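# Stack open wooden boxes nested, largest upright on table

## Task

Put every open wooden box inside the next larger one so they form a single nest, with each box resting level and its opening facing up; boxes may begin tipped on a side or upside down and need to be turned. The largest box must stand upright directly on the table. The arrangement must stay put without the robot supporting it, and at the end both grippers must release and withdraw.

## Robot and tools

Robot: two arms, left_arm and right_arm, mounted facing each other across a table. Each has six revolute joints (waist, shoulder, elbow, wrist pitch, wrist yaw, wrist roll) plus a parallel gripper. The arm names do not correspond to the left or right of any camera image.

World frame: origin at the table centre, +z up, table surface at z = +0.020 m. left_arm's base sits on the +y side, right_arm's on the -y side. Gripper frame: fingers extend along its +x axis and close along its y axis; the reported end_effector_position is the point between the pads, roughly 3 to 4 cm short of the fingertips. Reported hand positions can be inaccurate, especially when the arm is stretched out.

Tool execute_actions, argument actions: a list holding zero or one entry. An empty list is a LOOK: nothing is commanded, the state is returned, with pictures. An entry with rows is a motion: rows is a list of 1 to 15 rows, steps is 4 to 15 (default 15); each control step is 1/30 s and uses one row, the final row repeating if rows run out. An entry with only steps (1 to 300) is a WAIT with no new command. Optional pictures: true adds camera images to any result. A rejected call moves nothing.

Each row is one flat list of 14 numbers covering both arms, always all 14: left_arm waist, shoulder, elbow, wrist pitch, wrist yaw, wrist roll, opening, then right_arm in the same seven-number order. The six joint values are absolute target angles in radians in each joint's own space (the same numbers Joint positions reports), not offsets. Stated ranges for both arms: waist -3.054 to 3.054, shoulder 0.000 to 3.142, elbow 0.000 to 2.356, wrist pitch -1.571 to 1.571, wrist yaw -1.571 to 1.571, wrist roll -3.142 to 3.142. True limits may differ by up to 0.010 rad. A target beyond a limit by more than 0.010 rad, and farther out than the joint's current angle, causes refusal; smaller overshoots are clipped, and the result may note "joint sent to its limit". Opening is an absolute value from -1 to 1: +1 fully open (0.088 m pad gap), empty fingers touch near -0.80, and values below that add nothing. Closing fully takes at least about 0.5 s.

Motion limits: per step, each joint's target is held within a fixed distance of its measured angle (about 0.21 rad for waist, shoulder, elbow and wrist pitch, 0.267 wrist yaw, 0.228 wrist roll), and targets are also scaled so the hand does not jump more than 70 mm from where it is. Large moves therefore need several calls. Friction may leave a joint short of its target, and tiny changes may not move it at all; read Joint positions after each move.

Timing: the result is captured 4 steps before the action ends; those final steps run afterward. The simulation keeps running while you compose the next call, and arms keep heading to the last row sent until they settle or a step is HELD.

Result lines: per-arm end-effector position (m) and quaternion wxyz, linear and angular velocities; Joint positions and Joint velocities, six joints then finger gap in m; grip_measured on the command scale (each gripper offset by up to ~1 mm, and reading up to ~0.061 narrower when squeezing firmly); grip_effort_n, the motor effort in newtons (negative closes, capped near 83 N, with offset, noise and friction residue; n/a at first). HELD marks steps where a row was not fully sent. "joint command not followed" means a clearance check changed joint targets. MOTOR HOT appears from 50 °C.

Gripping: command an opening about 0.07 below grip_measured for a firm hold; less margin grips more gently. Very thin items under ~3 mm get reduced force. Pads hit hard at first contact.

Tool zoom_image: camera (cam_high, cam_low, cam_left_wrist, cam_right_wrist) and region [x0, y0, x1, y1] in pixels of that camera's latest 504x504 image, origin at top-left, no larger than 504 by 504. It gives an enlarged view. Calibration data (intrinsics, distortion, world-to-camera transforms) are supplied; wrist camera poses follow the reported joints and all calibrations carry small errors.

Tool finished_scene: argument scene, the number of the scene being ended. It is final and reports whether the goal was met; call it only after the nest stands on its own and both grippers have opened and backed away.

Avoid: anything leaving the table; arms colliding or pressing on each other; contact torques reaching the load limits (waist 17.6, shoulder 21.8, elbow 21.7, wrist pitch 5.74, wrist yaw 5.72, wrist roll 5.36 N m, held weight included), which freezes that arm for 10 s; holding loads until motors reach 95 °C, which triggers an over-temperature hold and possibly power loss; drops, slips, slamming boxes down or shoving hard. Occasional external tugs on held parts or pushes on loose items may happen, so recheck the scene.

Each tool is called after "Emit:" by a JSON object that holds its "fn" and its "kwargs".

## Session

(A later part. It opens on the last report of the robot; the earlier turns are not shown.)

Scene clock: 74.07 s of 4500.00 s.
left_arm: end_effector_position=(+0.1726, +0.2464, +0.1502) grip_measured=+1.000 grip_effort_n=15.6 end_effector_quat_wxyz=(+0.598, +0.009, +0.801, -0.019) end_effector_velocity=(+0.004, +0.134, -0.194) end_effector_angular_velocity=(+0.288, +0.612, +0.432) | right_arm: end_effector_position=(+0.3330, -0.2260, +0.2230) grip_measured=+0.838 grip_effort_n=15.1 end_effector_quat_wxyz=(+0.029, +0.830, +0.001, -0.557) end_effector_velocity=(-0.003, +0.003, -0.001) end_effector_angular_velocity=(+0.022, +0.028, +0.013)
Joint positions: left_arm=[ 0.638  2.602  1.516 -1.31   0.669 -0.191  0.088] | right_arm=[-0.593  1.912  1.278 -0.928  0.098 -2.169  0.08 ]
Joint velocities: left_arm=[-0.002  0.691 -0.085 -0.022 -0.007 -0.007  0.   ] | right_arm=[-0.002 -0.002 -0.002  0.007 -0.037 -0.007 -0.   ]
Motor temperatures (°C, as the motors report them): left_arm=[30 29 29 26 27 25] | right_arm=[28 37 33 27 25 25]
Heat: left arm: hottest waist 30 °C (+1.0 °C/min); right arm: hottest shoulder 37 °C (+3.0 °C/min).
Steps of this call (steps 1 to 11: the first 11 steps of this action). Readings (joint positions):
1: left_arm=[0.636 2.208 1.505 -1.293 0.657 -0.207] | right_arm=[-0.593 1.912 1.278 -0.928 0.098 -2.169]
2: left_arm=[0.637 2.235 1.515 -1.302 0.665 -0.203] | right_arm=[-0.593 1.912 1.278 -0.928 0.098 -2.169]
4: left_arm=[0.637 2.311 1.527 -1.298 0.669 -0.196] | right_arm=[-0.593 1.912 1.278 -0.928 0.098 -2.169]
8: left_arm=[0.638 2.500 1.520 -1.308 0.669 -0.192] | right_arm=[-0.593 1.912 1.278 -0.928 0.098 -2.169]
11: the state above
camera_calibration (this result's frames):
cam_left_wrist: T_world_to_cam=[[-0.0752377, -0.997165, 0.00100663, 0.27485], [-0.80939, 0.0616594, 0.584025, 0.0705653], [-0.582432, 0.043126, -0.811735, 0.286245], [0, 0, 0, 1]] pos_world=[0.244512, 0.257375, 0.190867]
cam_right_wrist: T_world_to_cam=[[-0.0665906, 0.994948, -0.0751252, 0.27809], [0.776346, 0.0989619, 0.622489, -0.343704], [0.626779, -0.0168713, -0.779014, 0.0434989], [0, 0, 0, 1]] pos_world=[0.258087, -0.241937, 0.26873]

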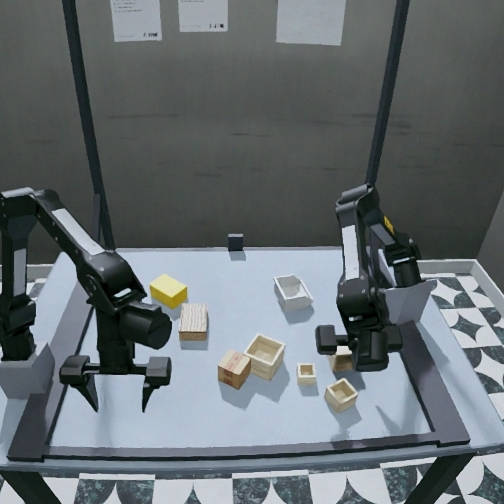

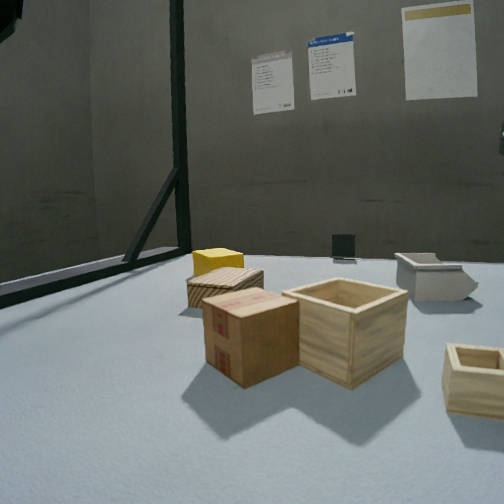

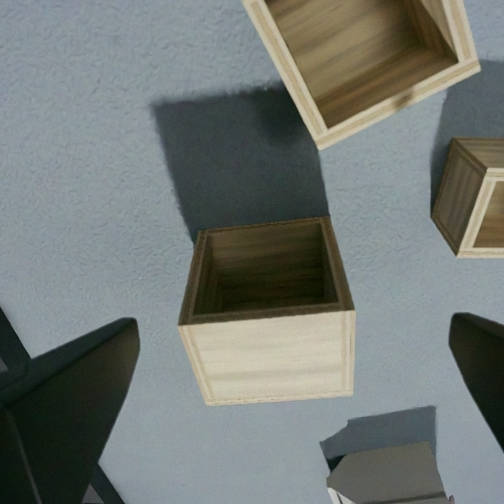

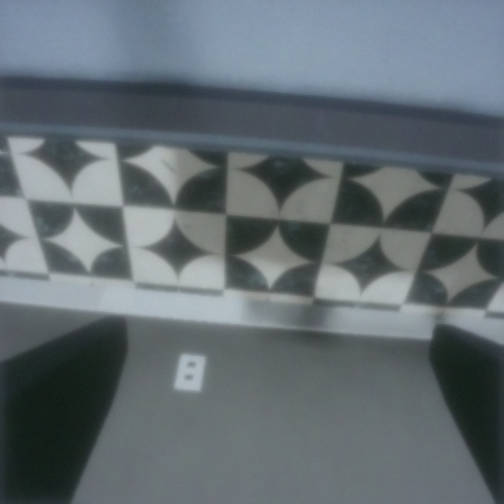

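Emit:
{"fn": "execute_actions", "kwargs": {"actions": [{"rows":[[0.6,2.71,1.48,-1.2,0.71,-0.23,1,-0.593,1.912,1.278,-0.928,0.098,-2.169,0.84]],"steps":15}], "pictures": true}}

Scene clock: 74.57 s of 4500.00 s.
left_arm: end_effector_position=(+0.1779, +0.2550, +0.1083) grip_measured=+1.000 grip_effort_n=15.1 end_effector_quat_wxyz=(+0.583, +0.002, +0.812, -0.006) end_effector_velocity=(+0.007, -0.006, -0.003) end_effector_angular_velocity=(-0.026, -0.032, +0.011) | right_arm: end_effector_position=(+0.3330, -0.2260, +0.2230) grip_measured=+0.838 grip_effort_n=15.1 end_effector_quat_wxyz=(+0.029, +0.830, +0.001, -0.557) end_effector_velocity=(-0.002, -0.005, -0.000) end_effector_angular_velocity=(-0.015, +0.018, -0.004)
Joint positions: left_arm=[ 0.6    2.699  1.485 -1.208  0.703 -0.225  0.088] | right_arm=[-0.593  1.912  1.278 -0.928  0.098 -2.169  0.08 ]
Joint velocities: left_arm=[-0.002 -0.002 -0.002  0.051  0.022 -0.037  0.   ] | right_arm=[-0.007 -0.002 -0.002 -0.022 -0.007 -0.007 -0.   ]
Motor temperatures (°C, as the motors report them): left_arm=[30 29 29 26 27 25] | right_arm=[28 37 33 27 25 25]
Heat: left arm: hottest waist 30 °C (+1.0 °C/min); right arm: hottest shoulder 37 °C (+3.0 °C/min).
Steps of this call (steps 1 to 4: the last 4 steps of your previous action; steps 5 to 15: the first 11 steps of this action). Readings (joint positions):
5: left_arm=[0.638 2.650 1.510 -1.305 0.673 -0.192] | right_arm=[-0.593 1.912 1.278 -0.928 0.098 -2.169]
6: left_arm=[0.634 2.654 1.506 -1.280 0.682 -0.199] | right_arm=[-0.593 1.912 1.278 -0.928 0.098 -2.169]
8: left_arm=[0.621 2.669 1.503 -1.241 0.693 -0.210] | right_arm=[-0.593 1.912 1.278 -0.928 0.098 -2.169]
12: left_arm=[0.601 2.696 1.487 -1.217 0.701 -0.222] | right_arm=[-0.593 1.912 1.278 -0.928 0.098 -2.169]
15: the state above
camera_calibration (this result's frames):
cam_left_wrist: T_world_to_cam=[[-0.0478973, -0.99881, -0.00921877, 0.280485], [-0.788575, 0.0321477, 0.614097, 0.0993433], [-0.61307, 0.0366833, -0.789176, 0.259596], [0, 0, 0, 1]] pos_world=[0.250925, 0.267435, 0.146446]
cam_right_wrist: T_world_to_cam=[[-0.0665906, 0.994948, -0.0751252, 0.27809], [0.776346, 0.0989619, 0.622489, -0.343704], [0.626779, -0.0168713, -0.779014, 0.0434989], [0, 0, 0, 1]] pos_world=[0.258087, -0.241937, 0.26873]

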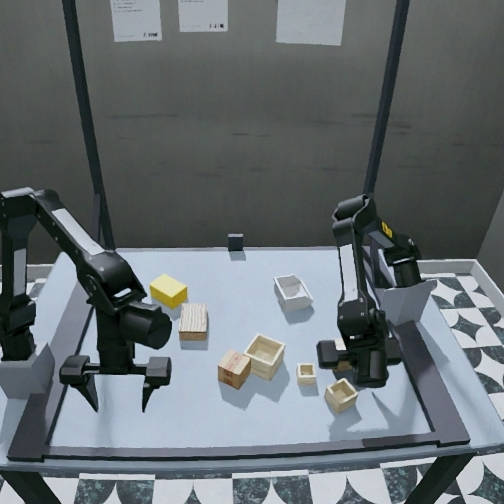

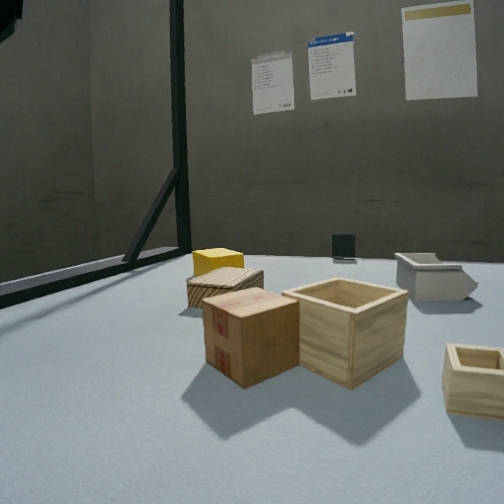

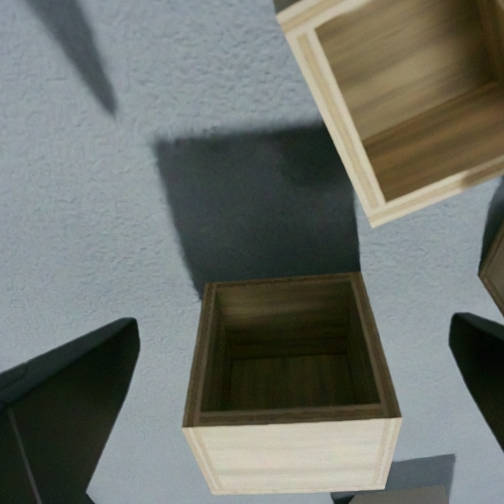

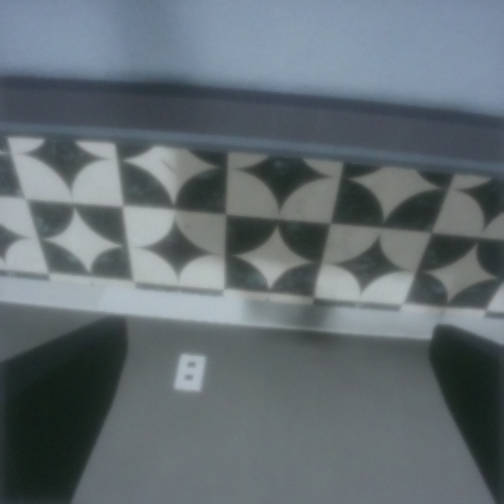

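Emit:
{"fn": "execute_actions", "kwargs": {"actions": [{"rows":[[0.56,2.272,1.211,-0.949,0.604,-0.515,0.0,-0.593,1.912,1.278,-0.928,0.098,-2.169,0.84]],"steps":15}]}}

Emit:
{"fn": "execute_actions", "kwargs": {"actions": [{"rows":[[0.48,2.33,1.135,-0.765,0.633,-0.6,0.0,-0.593,1.912,1.278,-0.928,0.098,-2.169,0.84]],"steps":15}], "pictures": true}}

Scene clock: 75.50 s of 4500.00 s.
left_arm: end_effector_position=(+0.1551, +0.2343, +0.1504) grip_measured=+0.068 grip_effort_n=-17.0 end_effector_quat_wxyz=(+0.696, -0.001, +0.718, +0.002) end_effector_velocity=(-0.019, -0.099, +0.146) end_effector_angular_velocity=(-0.235, -0.507, -0.235) | right_arm: end_effector_position=(+0.3330, -0.2260, +0.2230) grip_measured=+0.838 grip_effort_n=15.1 end_effector_quat_wxyz=(+0.029, +0.830, +0.001, -0.557) end_effector_velocity=(-0.002, +0.000, +0.001) end_effector_angular_velocity=(-0.002, +0.008, +0.010)
Joint positions: left_arm=[ 0.56   2.325  1.238 -0.964  0.617 -0.494  0.042] | right_arm=[-0.593  1.912  1.278 -0.928  0.098 -2.169  0.08 ]
Joint velocities: left_arm=[-0.002 -0.613 -0.042  0.11  -0.037 -0.154 -0.029] | right_arm=[ 0.002 -0.002  0.002 -0.007 -0.007 -0.007 -0.   ]
Motor temperatures (°C, as the motors report them): left_arm=[30 29 29 26 27 25] | right_arm=[28 37 33 27 25 25]
Heat: left arm: hottest waist 30 °C (+1.0 °C/min); right arm: hottest shoulder 37 °C (+3.0 °C/min).
Steps of this call (steps 1 to 4: the last 4 steps of your previous action; steps 5 to 15: the robot went on to your last target; steps 16 to 17: nothing new was sent; steps 18 to 28: the first 11 steps of this action). Readings (joint positions):
18: left_arm=[0.598 2.685 1.465 -1.172 0.702 -0.254] | right_arm=[-0.593 1.912 1.278 -0.928 0.098 -2.169]
19: left_arm=[0.594 2.652 1.419 -1.112 0.676 -0.306] | right_arm=[-0.593 1.912 1.278 -0.928 0.098 -2.169]
21: left_arm=[0.580 2.575 1.329 -1.058 0.645 -0.392] | right_arm=[-0.593 1.912 1.278 -0.928 0.098 -2.169]
25: left_arm=[0.561 2.416 1.249 -0.986 0.621 -0.471] | right_arm=[-0.593 1.912 1.278 -0.928 0.098 -2.169]
28: the state above

Scene clock: 76.00 s of 4500.00 s.
left_arm: end_effector_position=(+0.1524, +0.2285, +0.1189) grip_measured=+0.004 grip_effort_n=-18.8 end_effector_quat_wxyz=(+0.712, +0.005, +0.703, -0.004) end_effector_velocity=(+0.011, -0.010, -0.000) end_effector_angular_velocity=(-0.042, -0.049, +0.002) | right_arm: end_effector_position=(+0.3330, -0.2260, +0.2230) grip_measured=+0.838 grip_effort_n=15.1 end_effector_quat_wxyz=(+0.029, +0.830, +0.001, -0.557) end_effector_velocity=(-0.002, -0.005, -0.000) end_effector_angular_velocity=(-0.015, +0.018, -0.004)
Joint positions: left_arm=[ 0.481  2.32   1.144 -0.777  0.627 -0.592  0.039] | right_arm=[-0.593  1.912  1.278 -0.928  0.098 -2.169  0.08 ]
Joint velocities: left_arm=[-0.002 -0.002 -0.002  0.081  0.007 -0.051 -0.001] | right_arm=[-0.007 -0.002 -0.002 -0.022 -0.007 -0.007  0.   ]
Motor temperatures (°C, as the motors report them): left_arm=[30 29 29 26 27 25] | right_arm=[28 37 33 27 25 25]
Heat: left arm: hottest waist 30 °C (+1.0 °C/min); right arm: hottest shoulder 37 °C (+3.0 °C/min).
Steps of this call (steps 1 to 4: the last 4 steps of your previous action; steps 5 to 15: the first 11 steps of this action). Readings (joint positions):
5: left_arm=[0.558 2.291 1.216 -0.935 0.611 -0.519] | right_arm=[-0.593 1.912 1.278 -0.928 0.098 -2.169]
6: left_arm=[0.548 2.291 1.198 -0.889 0.611 -0.538] | right_arm=[-0.593 1.912 1.278 -0.928 0.098 -2.169]
8: left_arm=[0.518 2.303 1.175 -0.836 0.619 -0.563] | right_arm=[-0.593 1.912 1.278 -0.928 0.098 -2.169]
12: left_arm=[0.482 2.320 1.147 -0.792 0.625 -0.585] | right_arm=[-0.593 1.912 1.278 -0.928 0.098 -2.169]
15: the state above
camera_calibration (this result's frames):
cam_left_wrist: T_world_to_cam=[[-0.0438209, -0.99859, -0.0299459, 0.254731], [-0.947611, 0.0320531, 0.317813, 0.133078], [-0.316405, 0.042304, -0.94768, 0.225695], [0, 0, 0, 1]] pos_world=[0.20868, 0.240558, 0.179221]
cam_right_wrist: T_world_to_cam=[[-0.0665906, 0.994948, -0.0751252, 0.27809], [0.776346, 0.0989619, 0.622489, -0.343704], [0.626779, -0.0168713, -0.779014, 0.0434989], [0, 0, 0, 1]] pos_world=[0.258087, -0.241937, 0.26873]

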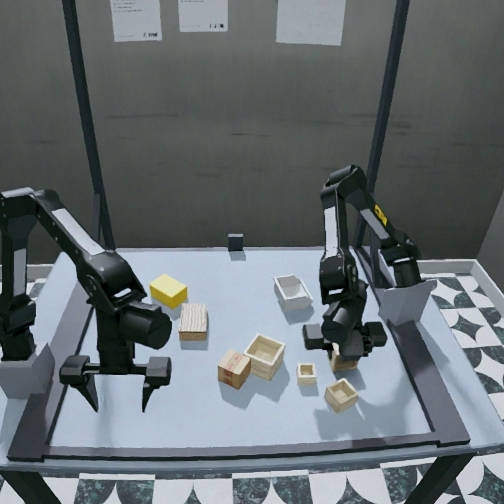

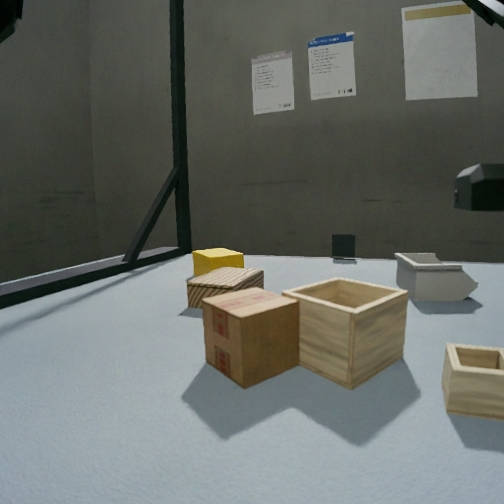

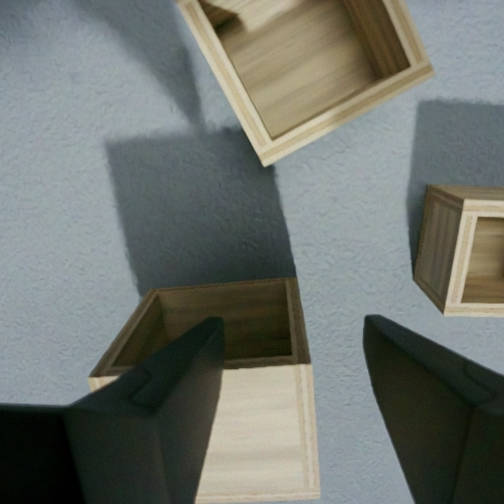

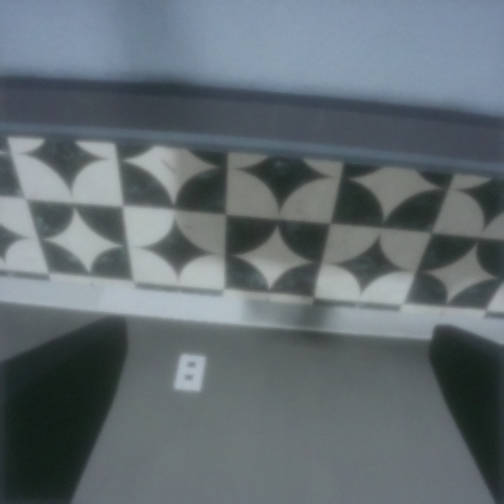

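Emit:
{"fn": "execute_actions", "kwargs": {"actions": [{"rows":[[0.563,2.45,1.23,-1.15,0.735,-0.27,1,-0.593,1.912,1.278,-0.928,0.098,-2.169,0.84]],"steps":15}]}}

Emit:
{"fn": "execute_actions", "kwargs": {"actions": [{"rows":[[0.563,2.515,1.23,-1.15,0.735,-0.27,1,-0.593,1.912,1.278,-0.928,0.098,-2.169,0.84]],"steps":12}], "pictures": true}}

Scene clock: 76.93 s of 4500.00 s.
left_arm: end_effector_position=(+0.1223, +0.2539, +0.1248) grip_measured=+0.943 grip_effort_n=14.2 end_effector_quat_wxyz=(+0.602, +0.002, +0.798, -0.010) end_effector_velocity=(-0.026, -0.010, +0.023) end_effector_angular_velocity=(-0.008, +0.135, -0.056) | right_arm: end_effector_position=(+0.3330, -0.2260, +0.2230) grip_measured=+0.838 grip_effort_n=15.1 end_effector_quat_wxyz=(+0.029, +0.830, +0.001, -0.557) end_effector_velocity=(-0.002, -0.003, -0.002) end_effector_angular_velocity=(-0.008, +0.013, +0.003)
Joint positions: left_arm=[ 0.557  2.436  1.215 -1.115  0.725 -0.296  0.085] | right_arm=[-0.593  1.912  1.278 -0.928  0.098 -2.169  0.08 ]
Joint velocities: left_arm=[-0.002  0.002  0.085 -0.256  0.037  0.168  0.028] | right_arm=[-0.002 -0.002 -0.007 -0.007 -0.007 -0.007 -0.   ]
Motor temperatures (°C, as the motors report them): left_arm=[30 29 29 26 27 25] | right_arm=[28 37 33 27 25 25]
Heat: left arm: hottest waist 30 °C (+1.0 °C/min); right arm: hottest shoulder 37 °C (+3.0 °C/min).
Steps of this call (steps 1 to 4: the last 4 steps of your previous action; steps 5 to 17: the robot went on to your last target; steps 18 to 28: the first 11 steps of this action). Readings (joint positions):
18: left_arm=[0.483 2.331 1.148 -0.789 0.639 -0.571] | right_arm=[-0.593 1.912 1.278 -0.928 0.098 -2.169]
19: left_arm=[0.493 2.350 1.169 -0.842 0.669 -0.519] | right_arm=[-0.593 1.912 1.278 -0.928 0.098 -2.169]
21: left_arm=[0.522 2.390 1.197 -0.925 0.693 -0.425] | right_arm=[-0.593 1.912 1.278 -0.928 0.098 -2.169]
25: left_arm=[0.556 2.430 1.206 -1.074 0.716 -0.325] | right_arm=[-0.593 1.912 1.278 -0.928 0.098 -2.169]
28: the state above

Scene clock: 77.33 s of 4500.00 s.
left_arm: end_effector_position=(+0.1229, +0.2619, +0.1208) grip_measured=+1.000 grip_effort_n=16.0 end_effector_quat_wxyz=(+0.582, -0.010, +0.813, +0.005) end_effector_velocity=(+0.006, +0.006, +0.000) end_effector_angular_velocity=(+0.001, +0.008, +0.037) | right_arm: end_effector_position=(+0.3330, -0.2260, +0.2230) grip_measured=+0.838 grip_effort_n=14.7 end_effector_quat_wxyz=(+0.029, +0.830, +0.001, -0.557) end_effector_velocity=(-0.002, -0.005, -0.000) end_effector_angular_velocity=(-0.021, +0.018, +0.009)
Joint positions: left_arm=[ 0.574  2.486  1.231 -1.155  0.728 -0.276  0.088] | right_arm=[-0.593  1.912  1.278 -0.928  0.098 -2.169  0.08 ]
Joint velocities: left_arm=[ 0.027  0.027  0.012 -0.007 -0.007 -0.007  0.   ] | right_arm=[-0.007 -0.002 -0.002 -0.022 -0.007 -0.022 -0.   ]
Motor temperatures (°C, as the motors report them): left_arm=[30 29 29 26 27 25] | right_arm=[28 37 33 27 25 25]
Heat: left arm: hottest waist 30 °C (+1.0 °C/min); right arm: hottest shoulder 37 °C (+3.0 °C/min).
Steps of this call (steps 1 to 4: the last 4 steps of your previous action; steps 5 to 12: the first 8 steps of this action). Readings (joint positions):
5: left_arm=[0.557 2.443 1.223 -1.141 0.730 -0.279] | right_arm=[-0.593 1.912 1.278 -0.928 0.098 -2.169]
6: left_arm=[0.557 2.452 1.225 -1.144 0.732 -0.277] | right_arm=[-0.593 1.912 1.278 -0.928 0.098 -2.169]
8: left_arm=[0.561 2.474 1.230 -1.156 0.728 -0.276] | right_arm=[-0.593 1.912 1.278 -0.928 0.098 -2.169]
12: the state above
camera_calibration (this result's frames):
cam_left_wrist: T_world_to_cam=[[-0.0170114, -0.999758, -0.0139587, 0.281887], [-0.787076, 0.00478017, 0.616838, 0.0547245], [-0.616622, 0.0214799, -0.786967, 0.239693], [0, 0, 0, 1]] pos_world=[0.195668, 0.276408, 0.158809]
cam_right_wrist: T_world_to_cam=[[-0.0665906, 0.994948, -0.0751252, 0.27809], [0.776346, 0.0989619, 0.622489, -0.343704], [0.626779, -0.0168713, -0.779014, 0.0434989], [0, 0, 0, 1]] pos_world=[0.258087, -0.241937, 0.26873]

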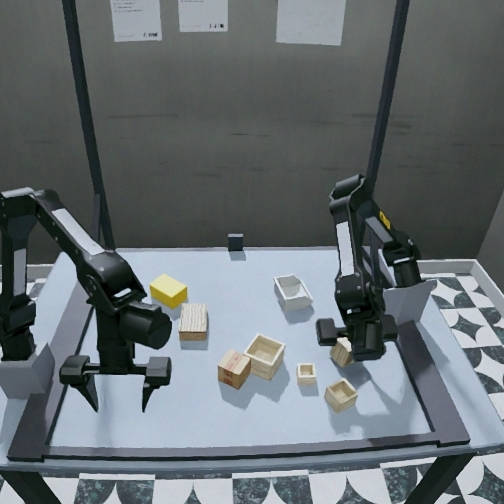

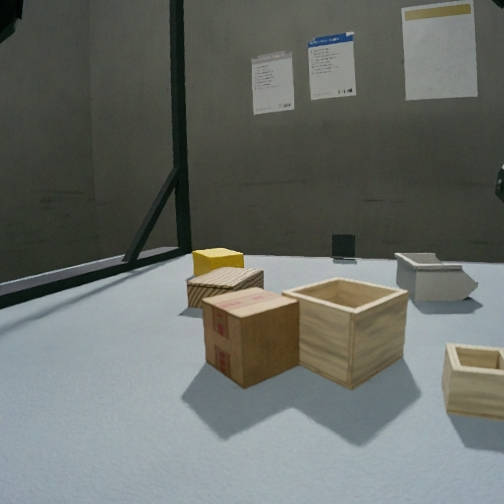

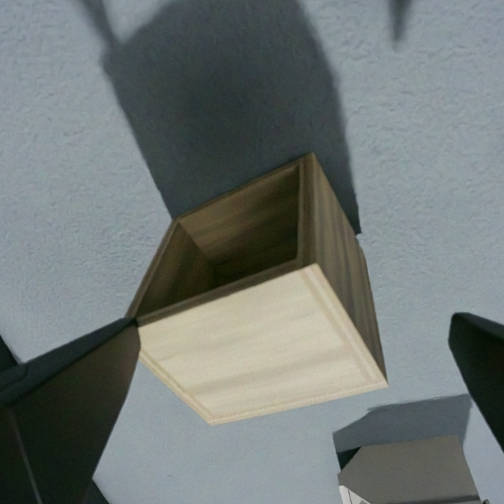

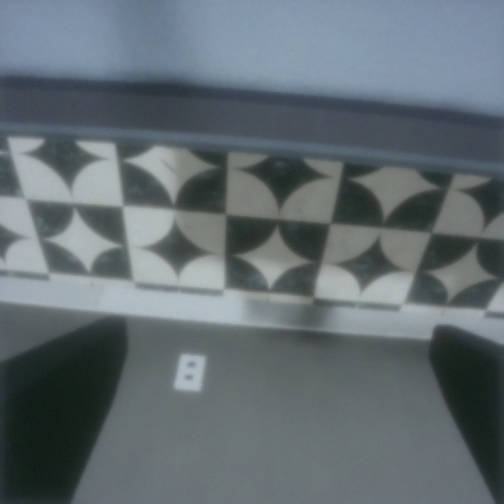

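Emit:
{"fn": "execute_actions", "kwargs": {"actions": [{"rows":[[0.636,2.42,1.03,-0.97,0.8,-0.645,1,-0.593,1.912,1.278,-0.928,0.098,-2.169,0.84]],"steps":15}], "pictures": true}}

Scene clock: 78.30 s of 4500.00 s.
left_arm: end_effector_position=(+0.1141, +0.2821, +0.1129) grip_measured=+1.000 grip_effort_n=12.3 end_effector_quat_wxyz=(-0.575, +0.159, -0.796, -0.106) end_effector_velocity=(-0.051, -0.001, -0.041) end_effector_angular_velocity=(+0.154, +0.145, +0.143) | right_arm: end_effector_position=(+0.3330, -0.2260, +0.2230) grip_measured=+0.838 grip_effort_n=15.1 end_effector_quat_wxyz=(+0.029, +0.830, +0.001, -0.557) end_effector_velocity=(-0.001, +0.004, +0.000) end_effector_angular_velocity=(+0.021, +0.008, +0.027)
Joint positions: left_arm=[ 0.641  2.43   1.045 -0.982  0.79  -0.613  0.088] | right_arm=[-0.593  1.912  1.278 -0.928  0.098 -2.169  0.08 ]
Joint velocities: left_arm=[-0.173 -0.002 -0.12   0.037  0.051 -0.227  0.   ] | right_arm=[-0.002 -0.007 -0.007  0.022 -0.022 -0.022 -0.   ]
Motor temperatures (°C, as the motors report them): left_arm=[30 29 29 26 27 25] | right_arm=[28 37 33 27 25 25]
Heat: left arm: hottest waist 30 °C (+1.0 °C/min); right arm: hottest shoulder 37 °C (+3.0 °C/min).
Steps of this call (steps 1 to 4: the last 4 steps of your previous action; steps 5 to 15: the robot went on to your last target; steps 16 to 18: nothing new was sent; steps 19 to 29: the first 11 steps of this action). Readings (joint positions):
19: left_arm=[0.577 2.484 1.218 -1.138 0.735 -0.303] | right_arm=[-0.593 1.912 1.278 -0.928 0.098 -2.169]
20: left_arm=[0.592 2.464 1.184 -1.100 0.745 -0.357] | right_arm=[-0.593 1.912 1.278 -0.928 0.098 -2.169]
22: left_arm=[0.625 2.435 1.124 -1.046 0.759 -0.450] | right_arm=[-0.593 1.912 1.278 -0.928 0.098 -2.169]
26: left_arm=[0.656 2.430 1.066 -1.003 0.764 -0.578] | right_arm=[-0.593 1.912 1.278 -0.928 0.098 -2.169]
29: the state above
camera_calibration (this result's frames):
cam_left_wrist: T_world_to_cam=[[0.338969, -0.940793, -0.00291471, 0.243338], [-0.743681, -0.269845, 0.611655, 0.125663], [-0.576228, -0.205165, -0.791119, 0.287367], [0, 0, 0, 1]] pos_world=[0.176558, 0.321798, 0.151188]
cam_right_wrist: T_world_to_cam=[[-0.0665906, 0.994948, -0.0751252, 0.27809], [0.776346, 0.0989619, 0.622489, -0.343704], [0.626779, -0.0168713, -0.779014, 0.0434989], [0, 0, 0, 1]] pos_world=[0.258087, -0.241937, 0.26873]

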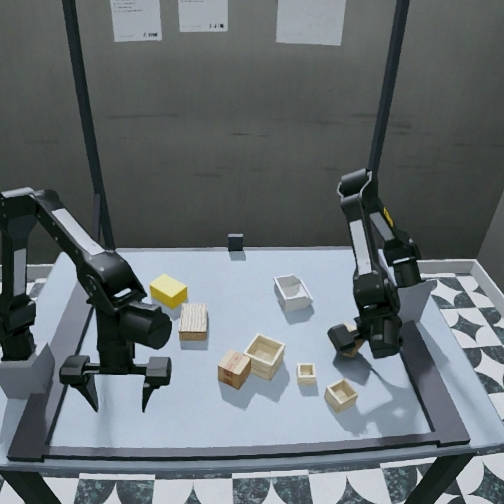

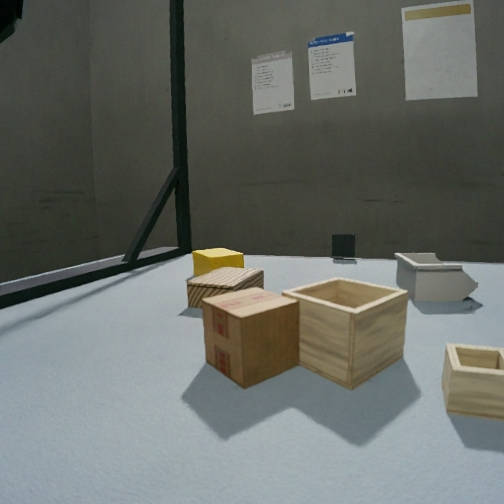

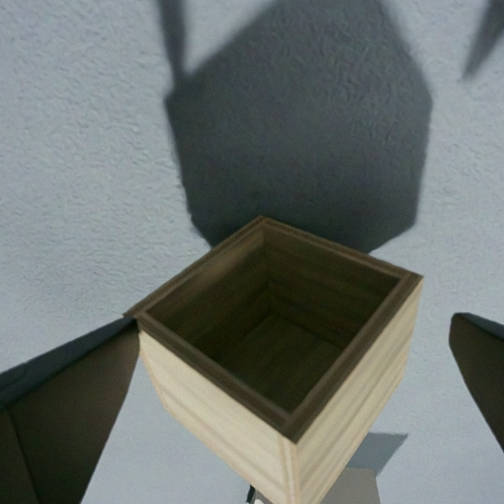

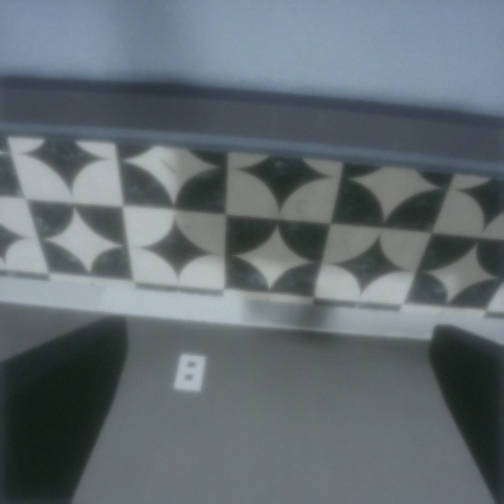

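Emit:
{"fn": "execute_actions", "kwargs": {"actions": [{"rows":[[0.5,2.0,1.0,-1.0,0.6,-0.645,1,-0.593,1.912,1.278,-0.928,0.098,-2.169,0.84]],"steps":15}]}}

Emit:
{"fn": "execute_actions", "kwargs": {"actions": [{"rows":[[0.1,1.5,1.0,-1.0,0.3,-0.645,1,-0.593,1.912,1.278,-0.928,0.098,-2.169,0.84]],"steps":15}], "pictures": true}}

Emit:
{"fn": "zoom_image", "kwargs": {"camera": "cam_high", "region": [200, 280, 420, 430]}}

Scene clock: 78.93 s of 4500.00 s.
left_arm: end_effector_position=(+0.0838, +0.2481, +0.1612) grip_measured=+1.000 grip_effort_n=12.3 end_effector_quat_wxyz=(+0.696, -0.026, +0.716, +0.046) end_effector_velocity=(-0.029, -0.036, +0.083) end_effector_angular_velocity=(-0.060, -0.303, -0.216) | right_arm: end_effector_position=(+0.3330, -0.2260, +0.2230) grip_measured=+0.838 grip_effort_n=14.7 end_effector_quat_wxyz=(+0.029, +0.830, +0.001, -0.557) end_effector_velocity=(+0.001, +0.001, -0.001) end_effector_angular_velocity=(+0.004, +0.005, +0.006)
Joint positions: left_arm=[ 0.506  2.045  1.009 -0.996  0.618 -0.642  0.088] | right_arm=[-0.593  1.912  1.278 -0.928  0.098 -2.169  0.08 ]
Joint velocities: left_arm=[-0.007 -0.432 -0.002 -0.066 -0.11  -0.007  0.   ] | right_arm=[-0.002  0.002 -0.002  0.007 -0.007 -0.007 -0.   ]
Motor temperatures (°C, as the motors report them): left_arm=[30 29 29 26 27 25] | right_arm=[28 37 33 27 25 25]
Heat: left arm: hottest waist 30 °C (+1.0 °C/min); right arm: hottest shoulder 37 °C (+3.0 °C/min).
Steps of this call (steps 1 to 4: the last 4 steps of your previous action; steps 5 to 8: the robot went on to your last target; steps 9 to 19: the first 11 steps of this action). Readings (joint positions):
9: left_arm=[0.629 2.415 1.033 -0.971 0.777 -0.640] | right_arm=[-0.593 1.912 1.278 -0.928 0.098 -2.169]
10: left_arm=[0.610 2.387 1.024 -0.973 0.727 -0.640] | right_arm=[-0.593 1.912 1.278 -0.928 0.098 -2.169]
12: left_arm=[0.557 2.302 1.009 -0.992 0.677 -0.642] | right_arm=[-0.593 1.912 1.278 -0.928 0.098 -2.169]
16: left_arm=[0.509 2.125 1.009 -0.995 0.630 -0.642] | right_arm=[-0.593 1.912 1.278 -0.928 0.098 -2.169]
19: the state above

Scene clock: 79.43 s of 4500.00 s.
left_arm: end_effector_position=(+0.0025, +0.1992, +0.1879) grip_measured=+1.000 grip_effort_n=12.3 end_effector_quat_wxyz=(+0.799, +0.225, +0.552, -0.080) end_effector_velocity=(-0.160, -0.087, +0.136) end_effector_angular_velocity=(-0.382, -0.434, -0.788) | right_arm: end_effector_position=(+0.3330, -0.2260, +0.2230) grip_measured=+0.838 grip_effort_n=15.1 end_effector_quat_wxyz=(+0.029, +0.830, +0.001, -0.557) end_effector_velocity=(-0.004, -0.007, -0.001) end_effector_angular_velocity=(-0.028, +0.026, -0.003)
Joint positions: left_arm=[ 0.127  1.594  1.001 -0.998  0.326 -0.643  0.088] | right_arm=[-0.593  1.912  1.278 -0.928  0.098 -2.169  0.08 ]
Joint velocities: left_arm=[-0.261 -0.945  0.017 -0.022 -0.154 -0.022  0.   ] | right_arm=[-0.002 -0.002 -0.002 -0.037 -0.007 -0.007 -0.   ]
Motor temperatures (°C, as the motors report them): left_arm=[30 29 29 26 27 25] | right_arm=[28 37 33 27 25 25]
Heat: left arm: hottest waist 30 °C (+1.0 °C/min); right arm: hottest shoulder 37 °C (+3.0 °C/min).
Steps of this call (steps 1 to 4: the last 4 steps of your previous action; steps 5 to 15: the first 11 steps of this action). Readings (joint positions):
5: left_arm=[0.496 2.008 1.006 -0.997 0.580 -0.643] | right_arm=[-0.593 1.912 1.278 -0.928 0.098 -2.169]
6: left_arm=[0.464 1.980 1.002 -0.995 0.505 -0.643] | right_arm=[-0.593 1.912 1.278 -0.928 0.098 -2.169]
8: left_arm=[0.370 1.897 0.997 -1.002 0.422 -0.643] | right_arm=[-0.593 1.912 1.278 -0.928 0.098 -2.169]
12: left_arm=[0.188 1.713 1.001 -0.997 0.349 -0.643] | right_arm=[-0.593 1.912 1.278 -0.928 0.098 -2.169]
15: the state above
camera_calibration (this result's frames):
cam_left_wrist: T_world_to_cam=[[-0.391365, -0.867969, -0.305717, 0.247617], [-0.915641, 0.400449, 0.035237, -0.0502855], [0.0918394, 0.293718, -0.95147, 0.194447], [0, 0, 0, 1]] pos_world=[0.0330073, 0.177948, 0.262483]
cam_right_wrist: T_world_to_cam=[[-0.0665906, 0.994948, -0.0751252, 0.27809], [0.776346, 0.0989619, 0.622489, -0.343704], [0.626779, -0.0168713, -0.779014, 0.0434989], [0, 0, 0, 1]] pos_world=[0.258087, -0.241937, 0.26873]

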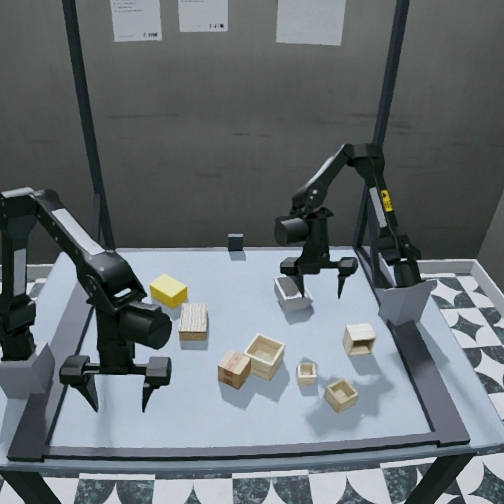

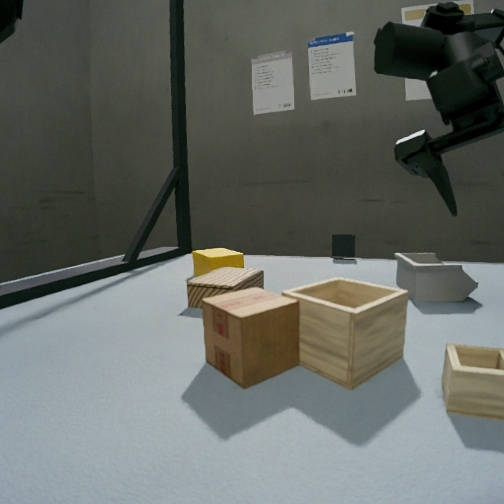

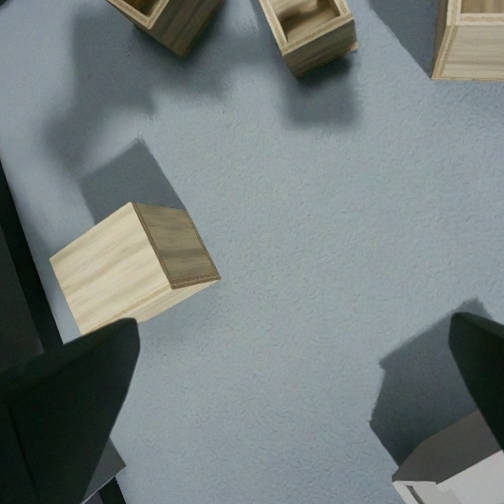

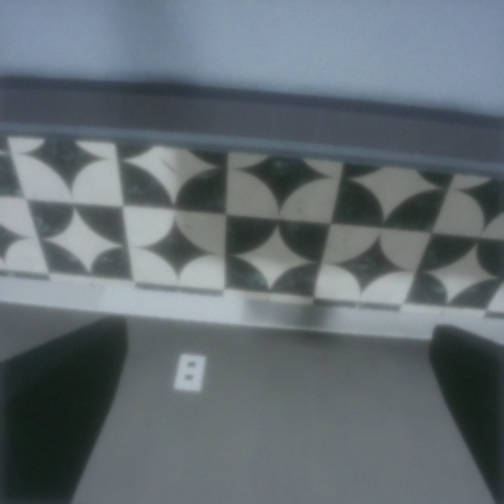

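Region (200, 280, 420, 430) of cam_high's 504x504 image, scaled by 2.291, with more detail than that image has; it fills the top 344 rows of this view, and the rest is white.

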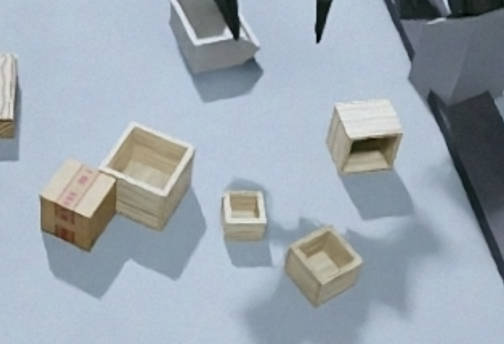

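Emit:
{"fn": "execute_actions", "kwargs": {"actions": [{"rows":[[0.68,2.25,0.955,-1.08,0.68,-0.275,1,-0.593,1.912,1.278,-0.928,0.098,-2.169,0.84]],"steps":15}]}}

Emit:
{"fn": "execute_actions", "kwargs": {"actions": [{"rows":[[0.68,2.37,0.955,-1.08,0.68,-0.275,1,-0.593,1.912,1.278,-0.928,0.098,-2.169,0.84]],"steps":15}], "pictures": true}}

Scene clock: 81.40 s of 4500.00 s.
left_arm: end_effector_position=(+0.0633, +0.2556, +0.1774) grip_measured=+1.000 grip_effort_n=12.3 end_effector_quat_wxyz=(+0.684, +0.057, +0.724, -0.073) end_effector_velocity=(+0.244, +0.240, -0.042) end_effector_angular_velocity=(-0.351, +0.732, +1.485) | right_arm: end_effector_position=(+0.3330, -0.2260, +0.2230) grip_measured=+0.838 grip_effort_n=15.1 end_effector_quat_wxyz=(+0.029, +0.830, +0.001, -0.557) end_effector_velocity=(-0.001, -0.007, -0.003) end_effector_angular_velocity=(-0.032, +0.011, -0.005)
Joint positions: left_arm=[ 0.55   1.957  0.965 -1.072  0.651 -0.306  0.088] | right_arm=[-0.593  1.912  1.278 -0.928  0.098 -2.169  0.08 ]
Joint velocities: left_arm=[ 1.223  1.306 -0.002 -0.037  0.139  0.198  0.   ] | right_arm=[-0.002  0.002 -0.007 -0.022  0.007 -0.007 -0.   ]
Motor temperatures (°C, as the motors report them): left_arm=[30 29 29 26 27 25] | right_arm=[28 37 33 27 25 25]
Heat: left arm: hottest waist 30 °C (+1.0 °C/min); right arm: hottest shoulder 37 °C (+3.0 °C/min).
Steps of this call (steps 1 to 4: the last 4 steps of your previous action; steps 5 to 30: the robot went on to your last target; steps 31 to 48: nothing new was sent; steps 49 to 59: the first 11 steps of this action). Readings (joint positions):
49: left_arm=[0.110 1.525 1.000 -1.006 0.333 -0.618] | right_arm=[-0.593 1.912 1.278 -0.928 0.098 -2.169]
50: left_arm=[0.147 1.552 1.000 -1.025 0.405 -0.564] | right_arm=[-0.593 1.912 1.278 -0.928 0.098 -2.169]
52: left_arm=[0.238 1.638 0.989 -1.044 0.507 -0.468] | right_arm=[-0.593 1.912 1.278 -0.928 0.098 -2.169]
56: left_arm=[0.418 1.826 0.965 -1.067 0.618 -0.342] | right_arm=[-0.593 1.912 1.278 -0.928 0.098 -2.169]
59: the state above

Scene clock: 81.90 s of 4500.00 s.
left_arm: end_effector_position=(+0.0828, +0.3118, +0.1245) grip_measured=+1.000 grip_effort_n=12.3 end_effector_quat_wxyz=(+0.575, -0.045, +0.816, +0.037) end_effector_velocity=(-0.001, +0.012, -0.012) end_effector_angular_velocity=(+0.024, +0.063, +0.044) | right_arm: end_effector_position=(+0.3330, -0.2260, +0.2230) grip_measured=+0.838 grip_effort_n=14.7 end_effector_quat_wxyz=(+0.029, +0.830, +0.001, -0.557) end_effector_velocity=(-0.005, -0.003, -0.002) end_effector_angular_velocity=(-0.004, +0.030, -0.011)
Joint positions: left_arm=[ 0.674  2.35   0.955 -1.078  0.675 -0.279  0.088] | right_arm=[-0.593  1.912  1.278 -0.928  0.098 -2.169  0.08 ]
Joint velocities: left_arm=[ 0.012  0.081  0.002 -0.007 -0.007  0.007  0.   ] | right_arm=[-0.002 -0.002 -0.002 -0.022 -0.022  0.007 -0.   ]
Motor temperatures (°C, as the motors report them): left_arm=[30 29 29 26 27 25] | right_arm=[28 37 33 27 25 25]
Heat: left arm: hottest waist 30 °C (+1.0 °C/min); right arm: hottest shoulder 37 °C (+3.0 °C/min).
Steps of this call (steps 1 to 4: the last 4 steps of your previous action; steps 5 to 15: the first 11 steps of this action). Readings (joint positions):
5: left_arm=[0.657 2.167 0.962 -1.076 0.667 -0.286] | right_arm=[-0.593 1.912 1.278 -0.928 0.098 -2.169]
6: left_arm=[0.661 2.208 0.962 -1.079 0.670 -0.284] | right_arm=[-0.593 1.912 1.278 -0.928 0.098 -2.169]
8: left_arm=[0.666 2.278 0.961 -1.078 0.672 -0.281] | right_arm=[-0.593 1.912 1.278 -0.928 0.098 -2.169]
12: left_arm=[0.672 2.339 0.955 -1.078 0.674 -0.280] | right_arm=[-0.593 1.912 1.278 -0.928 0.098 -2.169]
15: the state above
camera_calibration (this result's frames):
cam_left_wrist: T_world_to_cam=[[0.0771154, -0.996733, -0.0240284, 0.323687], [-0.775338, -0.0751033, 0.627065, 0.0432986], [-0.626821, -0.0297262, -0.778596, 0.232516], [0, 0, 0, 1]] pos_world=[0.154355, 0.332793, 0.161662]
cam_right_wrist: T_world_to_cam=[[-0.0665906, 0.994948, -0.0751252, 0.27809], [0.776346, 0.0989619, 0.622489, -0.343704], [0.626779, -0.0168713, -0.779014, 0.0434989], [0, 0, 0, 1]] pos_world=[0.258087, -0.241937, 0.26873]

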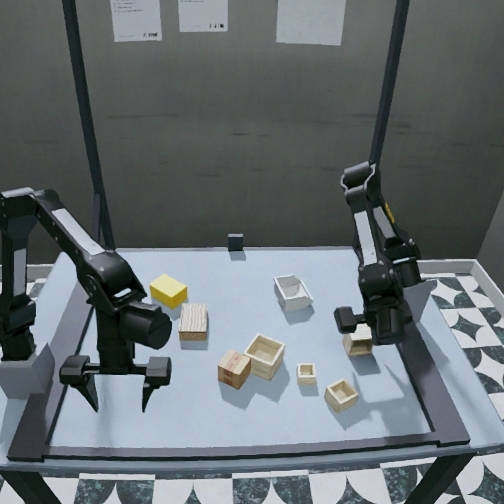

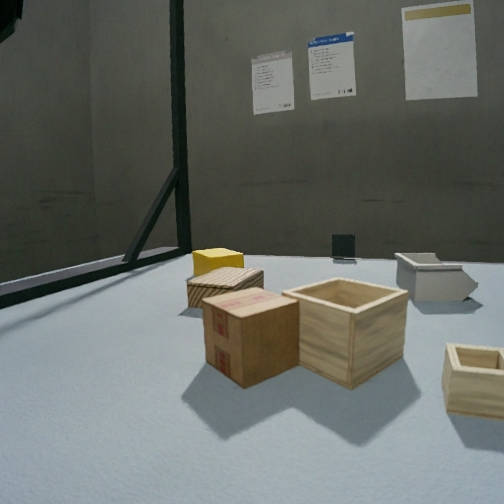

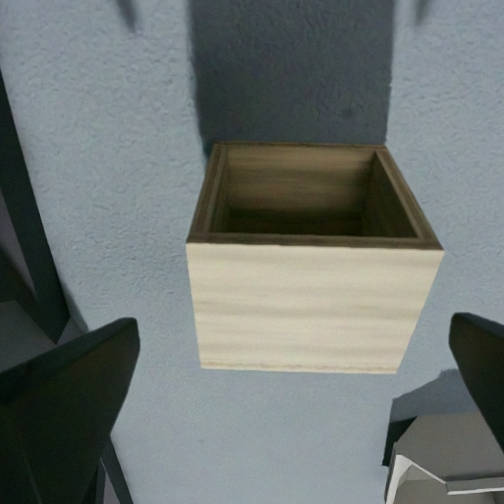

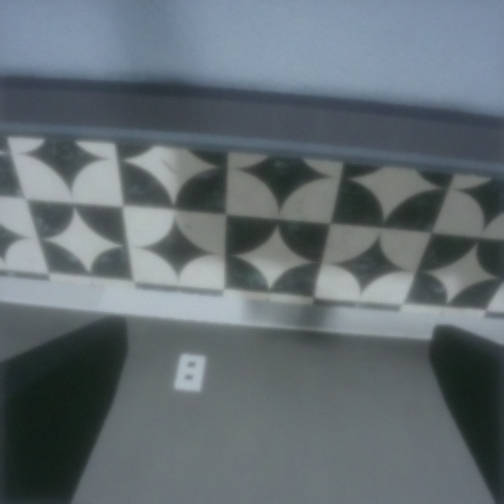

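Emit:
{"fn": "execute_actions", "kwargs": {"actions": [{"rows":[[0.59,2.43,0.915,-0.93,0.735,-0.33,1,-0.593,1.912,1.278,-0.928,0.098,-2.169,0.84]],"steps":15}], "pictures": true}}

Scene clock: 82.40 s of 4500.00 s.
left_arm: end_effector_position=(+0.0835, +0.3098, +0.0919) grip_measured=+1.000 grip_effort_n=12.3 end_effector_quat_wxyz=(+0.575, -0.036, +0.817, +0.032) end_effector_velocity=(+0.006, -0.002, -0.006) end_effector_angular_velocity=(-0.007, -0.026, -0.009) | right_arm: end_effector_position=(+0.3330, -0.2260, +0.2230) grip_measured=+0.838 grip_effort_n=15.1 end_effector_quat_wxyz=(+0.029, +0.830, +0.001, -0.557) end_effector_velocity=(-0.003, -0.002, -0.002) end_effector_angular_velocity=(+0.004, +0.025, -0.008)
Joint positions: left_arm=[ 0.594  2.418  0.921 -0.94   0.728 -0.324  0.088] | right_arm=[-0.593  1.912  1.278 -0.928  0.098 -2.169  0.08 ]
Joint velocities: left_arm=[-0.012  0.007 -0.002  0.051  0.007 -0.022  0.   ] | right_arm=[-0.002 -0.002 -0.007 -0.007 -0.022  0.007 -0.   ]
Motor temperatures (°C, as the motors report them): left_arm=[30 29 29 26 27 25] | right_arm=[28 37 33 27 25 25]
Heat: left arm: hottest waist 30 °C (+1.0 °C/min); right arm: hottest shoulder 37 °C (+3.0 °C/min).
Steps of this call (steps 1 to 4: the last 4 steps of your previous action; steps 5 to 15: the first 11 steps of this action). Readings (joint positions):
5: left_arm=[0.673 2.363 0.952 -1.068 0.680 -0.283] | right_arm=[-0.593 1.912 1.278 -0.928 0.098 -2.169]
6: left_arm=[0.661 2.370 0.946 -1.032 0.695 -0.292] | right_arm=[-0.593 1.912 1.278 -0.928 0.098 -2.169]
8: left_arm=[0.627 2.395 0.938 -0.984 0.711 -0.305] | right_arm=[-0.593 1.912 1.278 -0.928 0.098 -2.169]
12: left_arm=[0.596 2.416 0.922 -0.951 0.724 -0.320] | right_arm=[-0.593 1.912 1.278 -0.928 0.098 -2.169]
15: the state above
camera_calibration (this result's frames):
cam_left_wrist: T_world_to_cam=[[0.0571505, -0.997967, -0.0281981, 0.323287], [-0.775234, -0.062157, 0.628608, 0.0600135], [-0.629083, -0.0140652, -0.777211, 0.202758], [0, 0, 0, 1]] pos_world=[0.1556, 0.329212, 0.128977]
cam_right_wrist: T_world_to_cam=[[-0.0665906, 0.994948, -0.0751252, 0.27809], [0.776346, 0.0989619, 0.622489, -0.343704], [0.626779, -0.0168713, -0.779014, 0.0434989], [0, 0, 0, 1]] pos_world=[0.258087, -0.241937, 0.26873]

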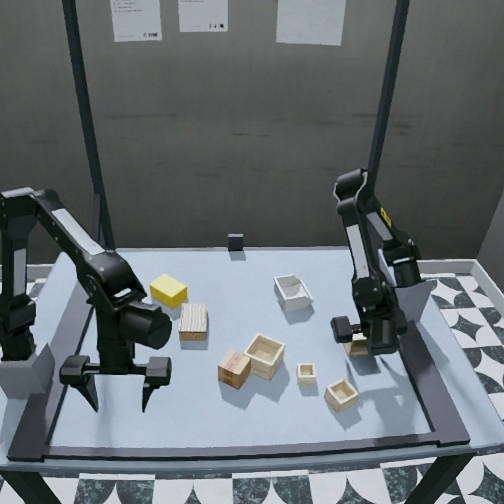

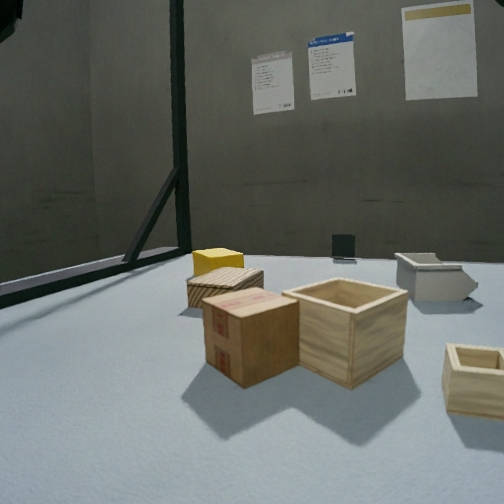

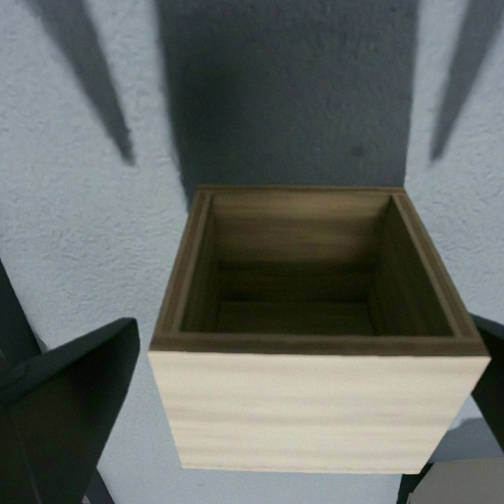

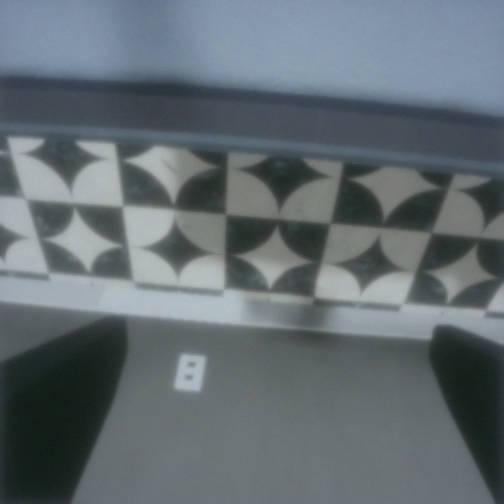

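Emit:
{"fn": "execute_actions", "kwargs": {"actions": [{"rows":[[0.555,2.41,0.915,-0.93,0.735,-0.33,1,-0.593,1.912,1.278,-0.928,0.098,-2.169,0.84]],"steps":12}], "pictures": true}}

Scene clock: 82.80 s of 4500.00 s.
left_arm: end_effector_position=(+0.0796, +0.3077, +0.0866) grip_measured=+1.000 grip_effort_n=11.9 end_effector_quat_wxyz=(+0.573, -0.020, +0.818, +0.033) end_effector_velocity=(-0.003, -0.000, -0.004) end_effector_angular_velocity=(+0.008, -0.001, -0.061) | right_arm: end_effector_position=(+0.3330, -0.2260, +0.2230) grip_measured=+0.838 grip_effort_n=15.1 end_effector_quat_wxyz=(+0.029, +0.830, +0.001, -0.557) end_effector_velocity=(-0.002, -0.003, -0.002) end_effector_angular_velocity=(-0.008, +0.013, +0.003)
Joint positions: left_arm=[ 0.559  2.42   0.92  -0.932  0.731 -0.327  0.088] | right_arm=[-0.593  1.912  1.278 -0.928  0.098 -2.169  0.08 ]
Joint velocities: left_arm=[-0.027 -0.002 -0.002  0.007 -0.007  0.037  0.   ] | right_arm=[-0.002 -0.002 -0.007 -0.007 -0.007 -0.007  0.   ]
Motor temperatures (°C, as the motors report them): left_arm=[30 29 29 26 27 25] | right_arm=[28 37 33 27 25 25]
Heat: left arm: hottest waist 30 °C (+1.0 °C/min); right arm: hottest shoulder 37 °C (+3.0 °C/min).
Steps of this call (steps 1 to 4: the last 4 steps of your previous action; steps 5 to 12: the first 8 steps of this action). Readings (joint positions):
5: left_arm=[0.591 2.420 0.920 -0.934 0.730 -0.326] | right_arm=[-0.593 1.912 1.278 -0.928 0.098 -2.169]
6: left_arm=[0.585 2.420 0.920 -0.933 0.730 -0.326] | right_arm=[-0.593 1.912 1.278 -0.928 0.098 -2.169]
8: left_arm=[0.571 2.420 0.920 -0.932 0.731 -0.326] | right_arm=[-0.593 1.912 1.278 -0.928 0.098 -2.169]
12: the state above
camera_calibration (this result's frames):
cam_left_wrist: T_world_to_cam=[[0.0318406, -0.998406, -0.0465956, 0.324993], [-0.773167, -0.0541475, 0.631887, 0.057282], [-0.633403, 0.0159065, -0.773659, 0.187004], [0, 0, 0, 1]] pos_world=[0.152389, 0.324602, 0.123625]
cam_right_wrist: T_world_to_cam=[[-0.0665906, 0.994948, -0.0751252, 0.27809], [0.776346, 0.0989619, 0.622489, -0.343704], [0.626779, -0.0168713, -0.779014, 0.0434989], [0, 0, 0, 1]] pos_world=[0.258087, -0.241937, 0.26873]

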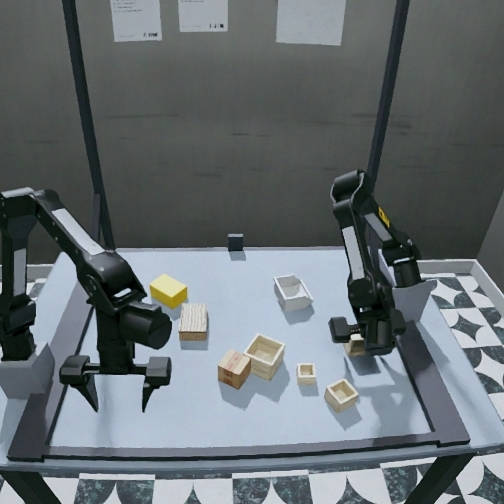

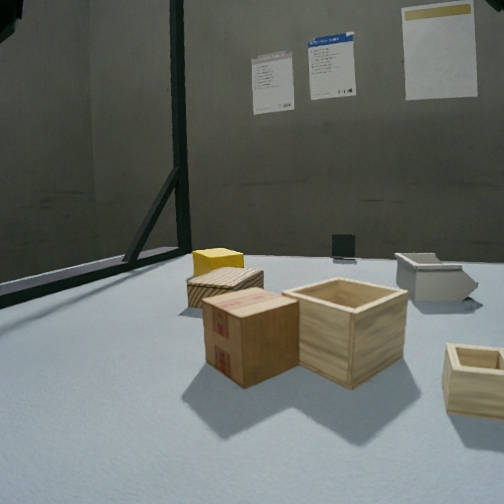

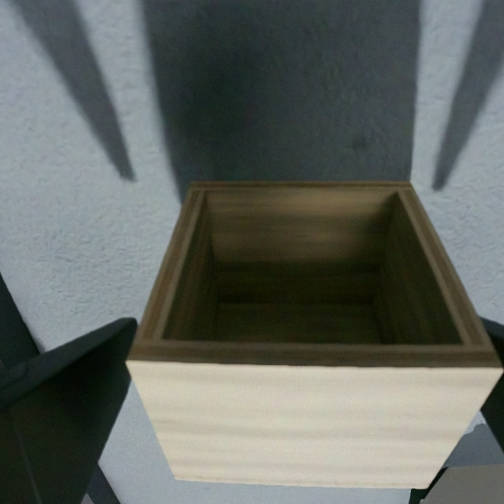

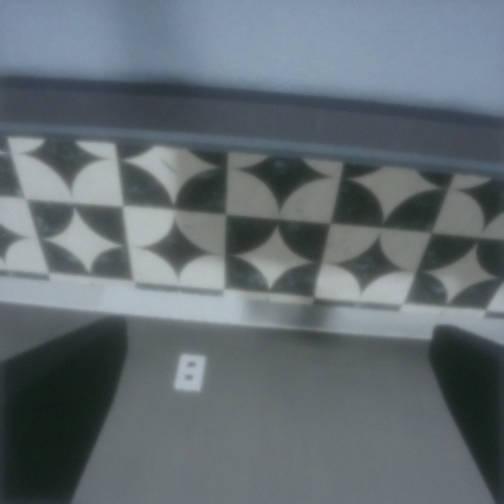

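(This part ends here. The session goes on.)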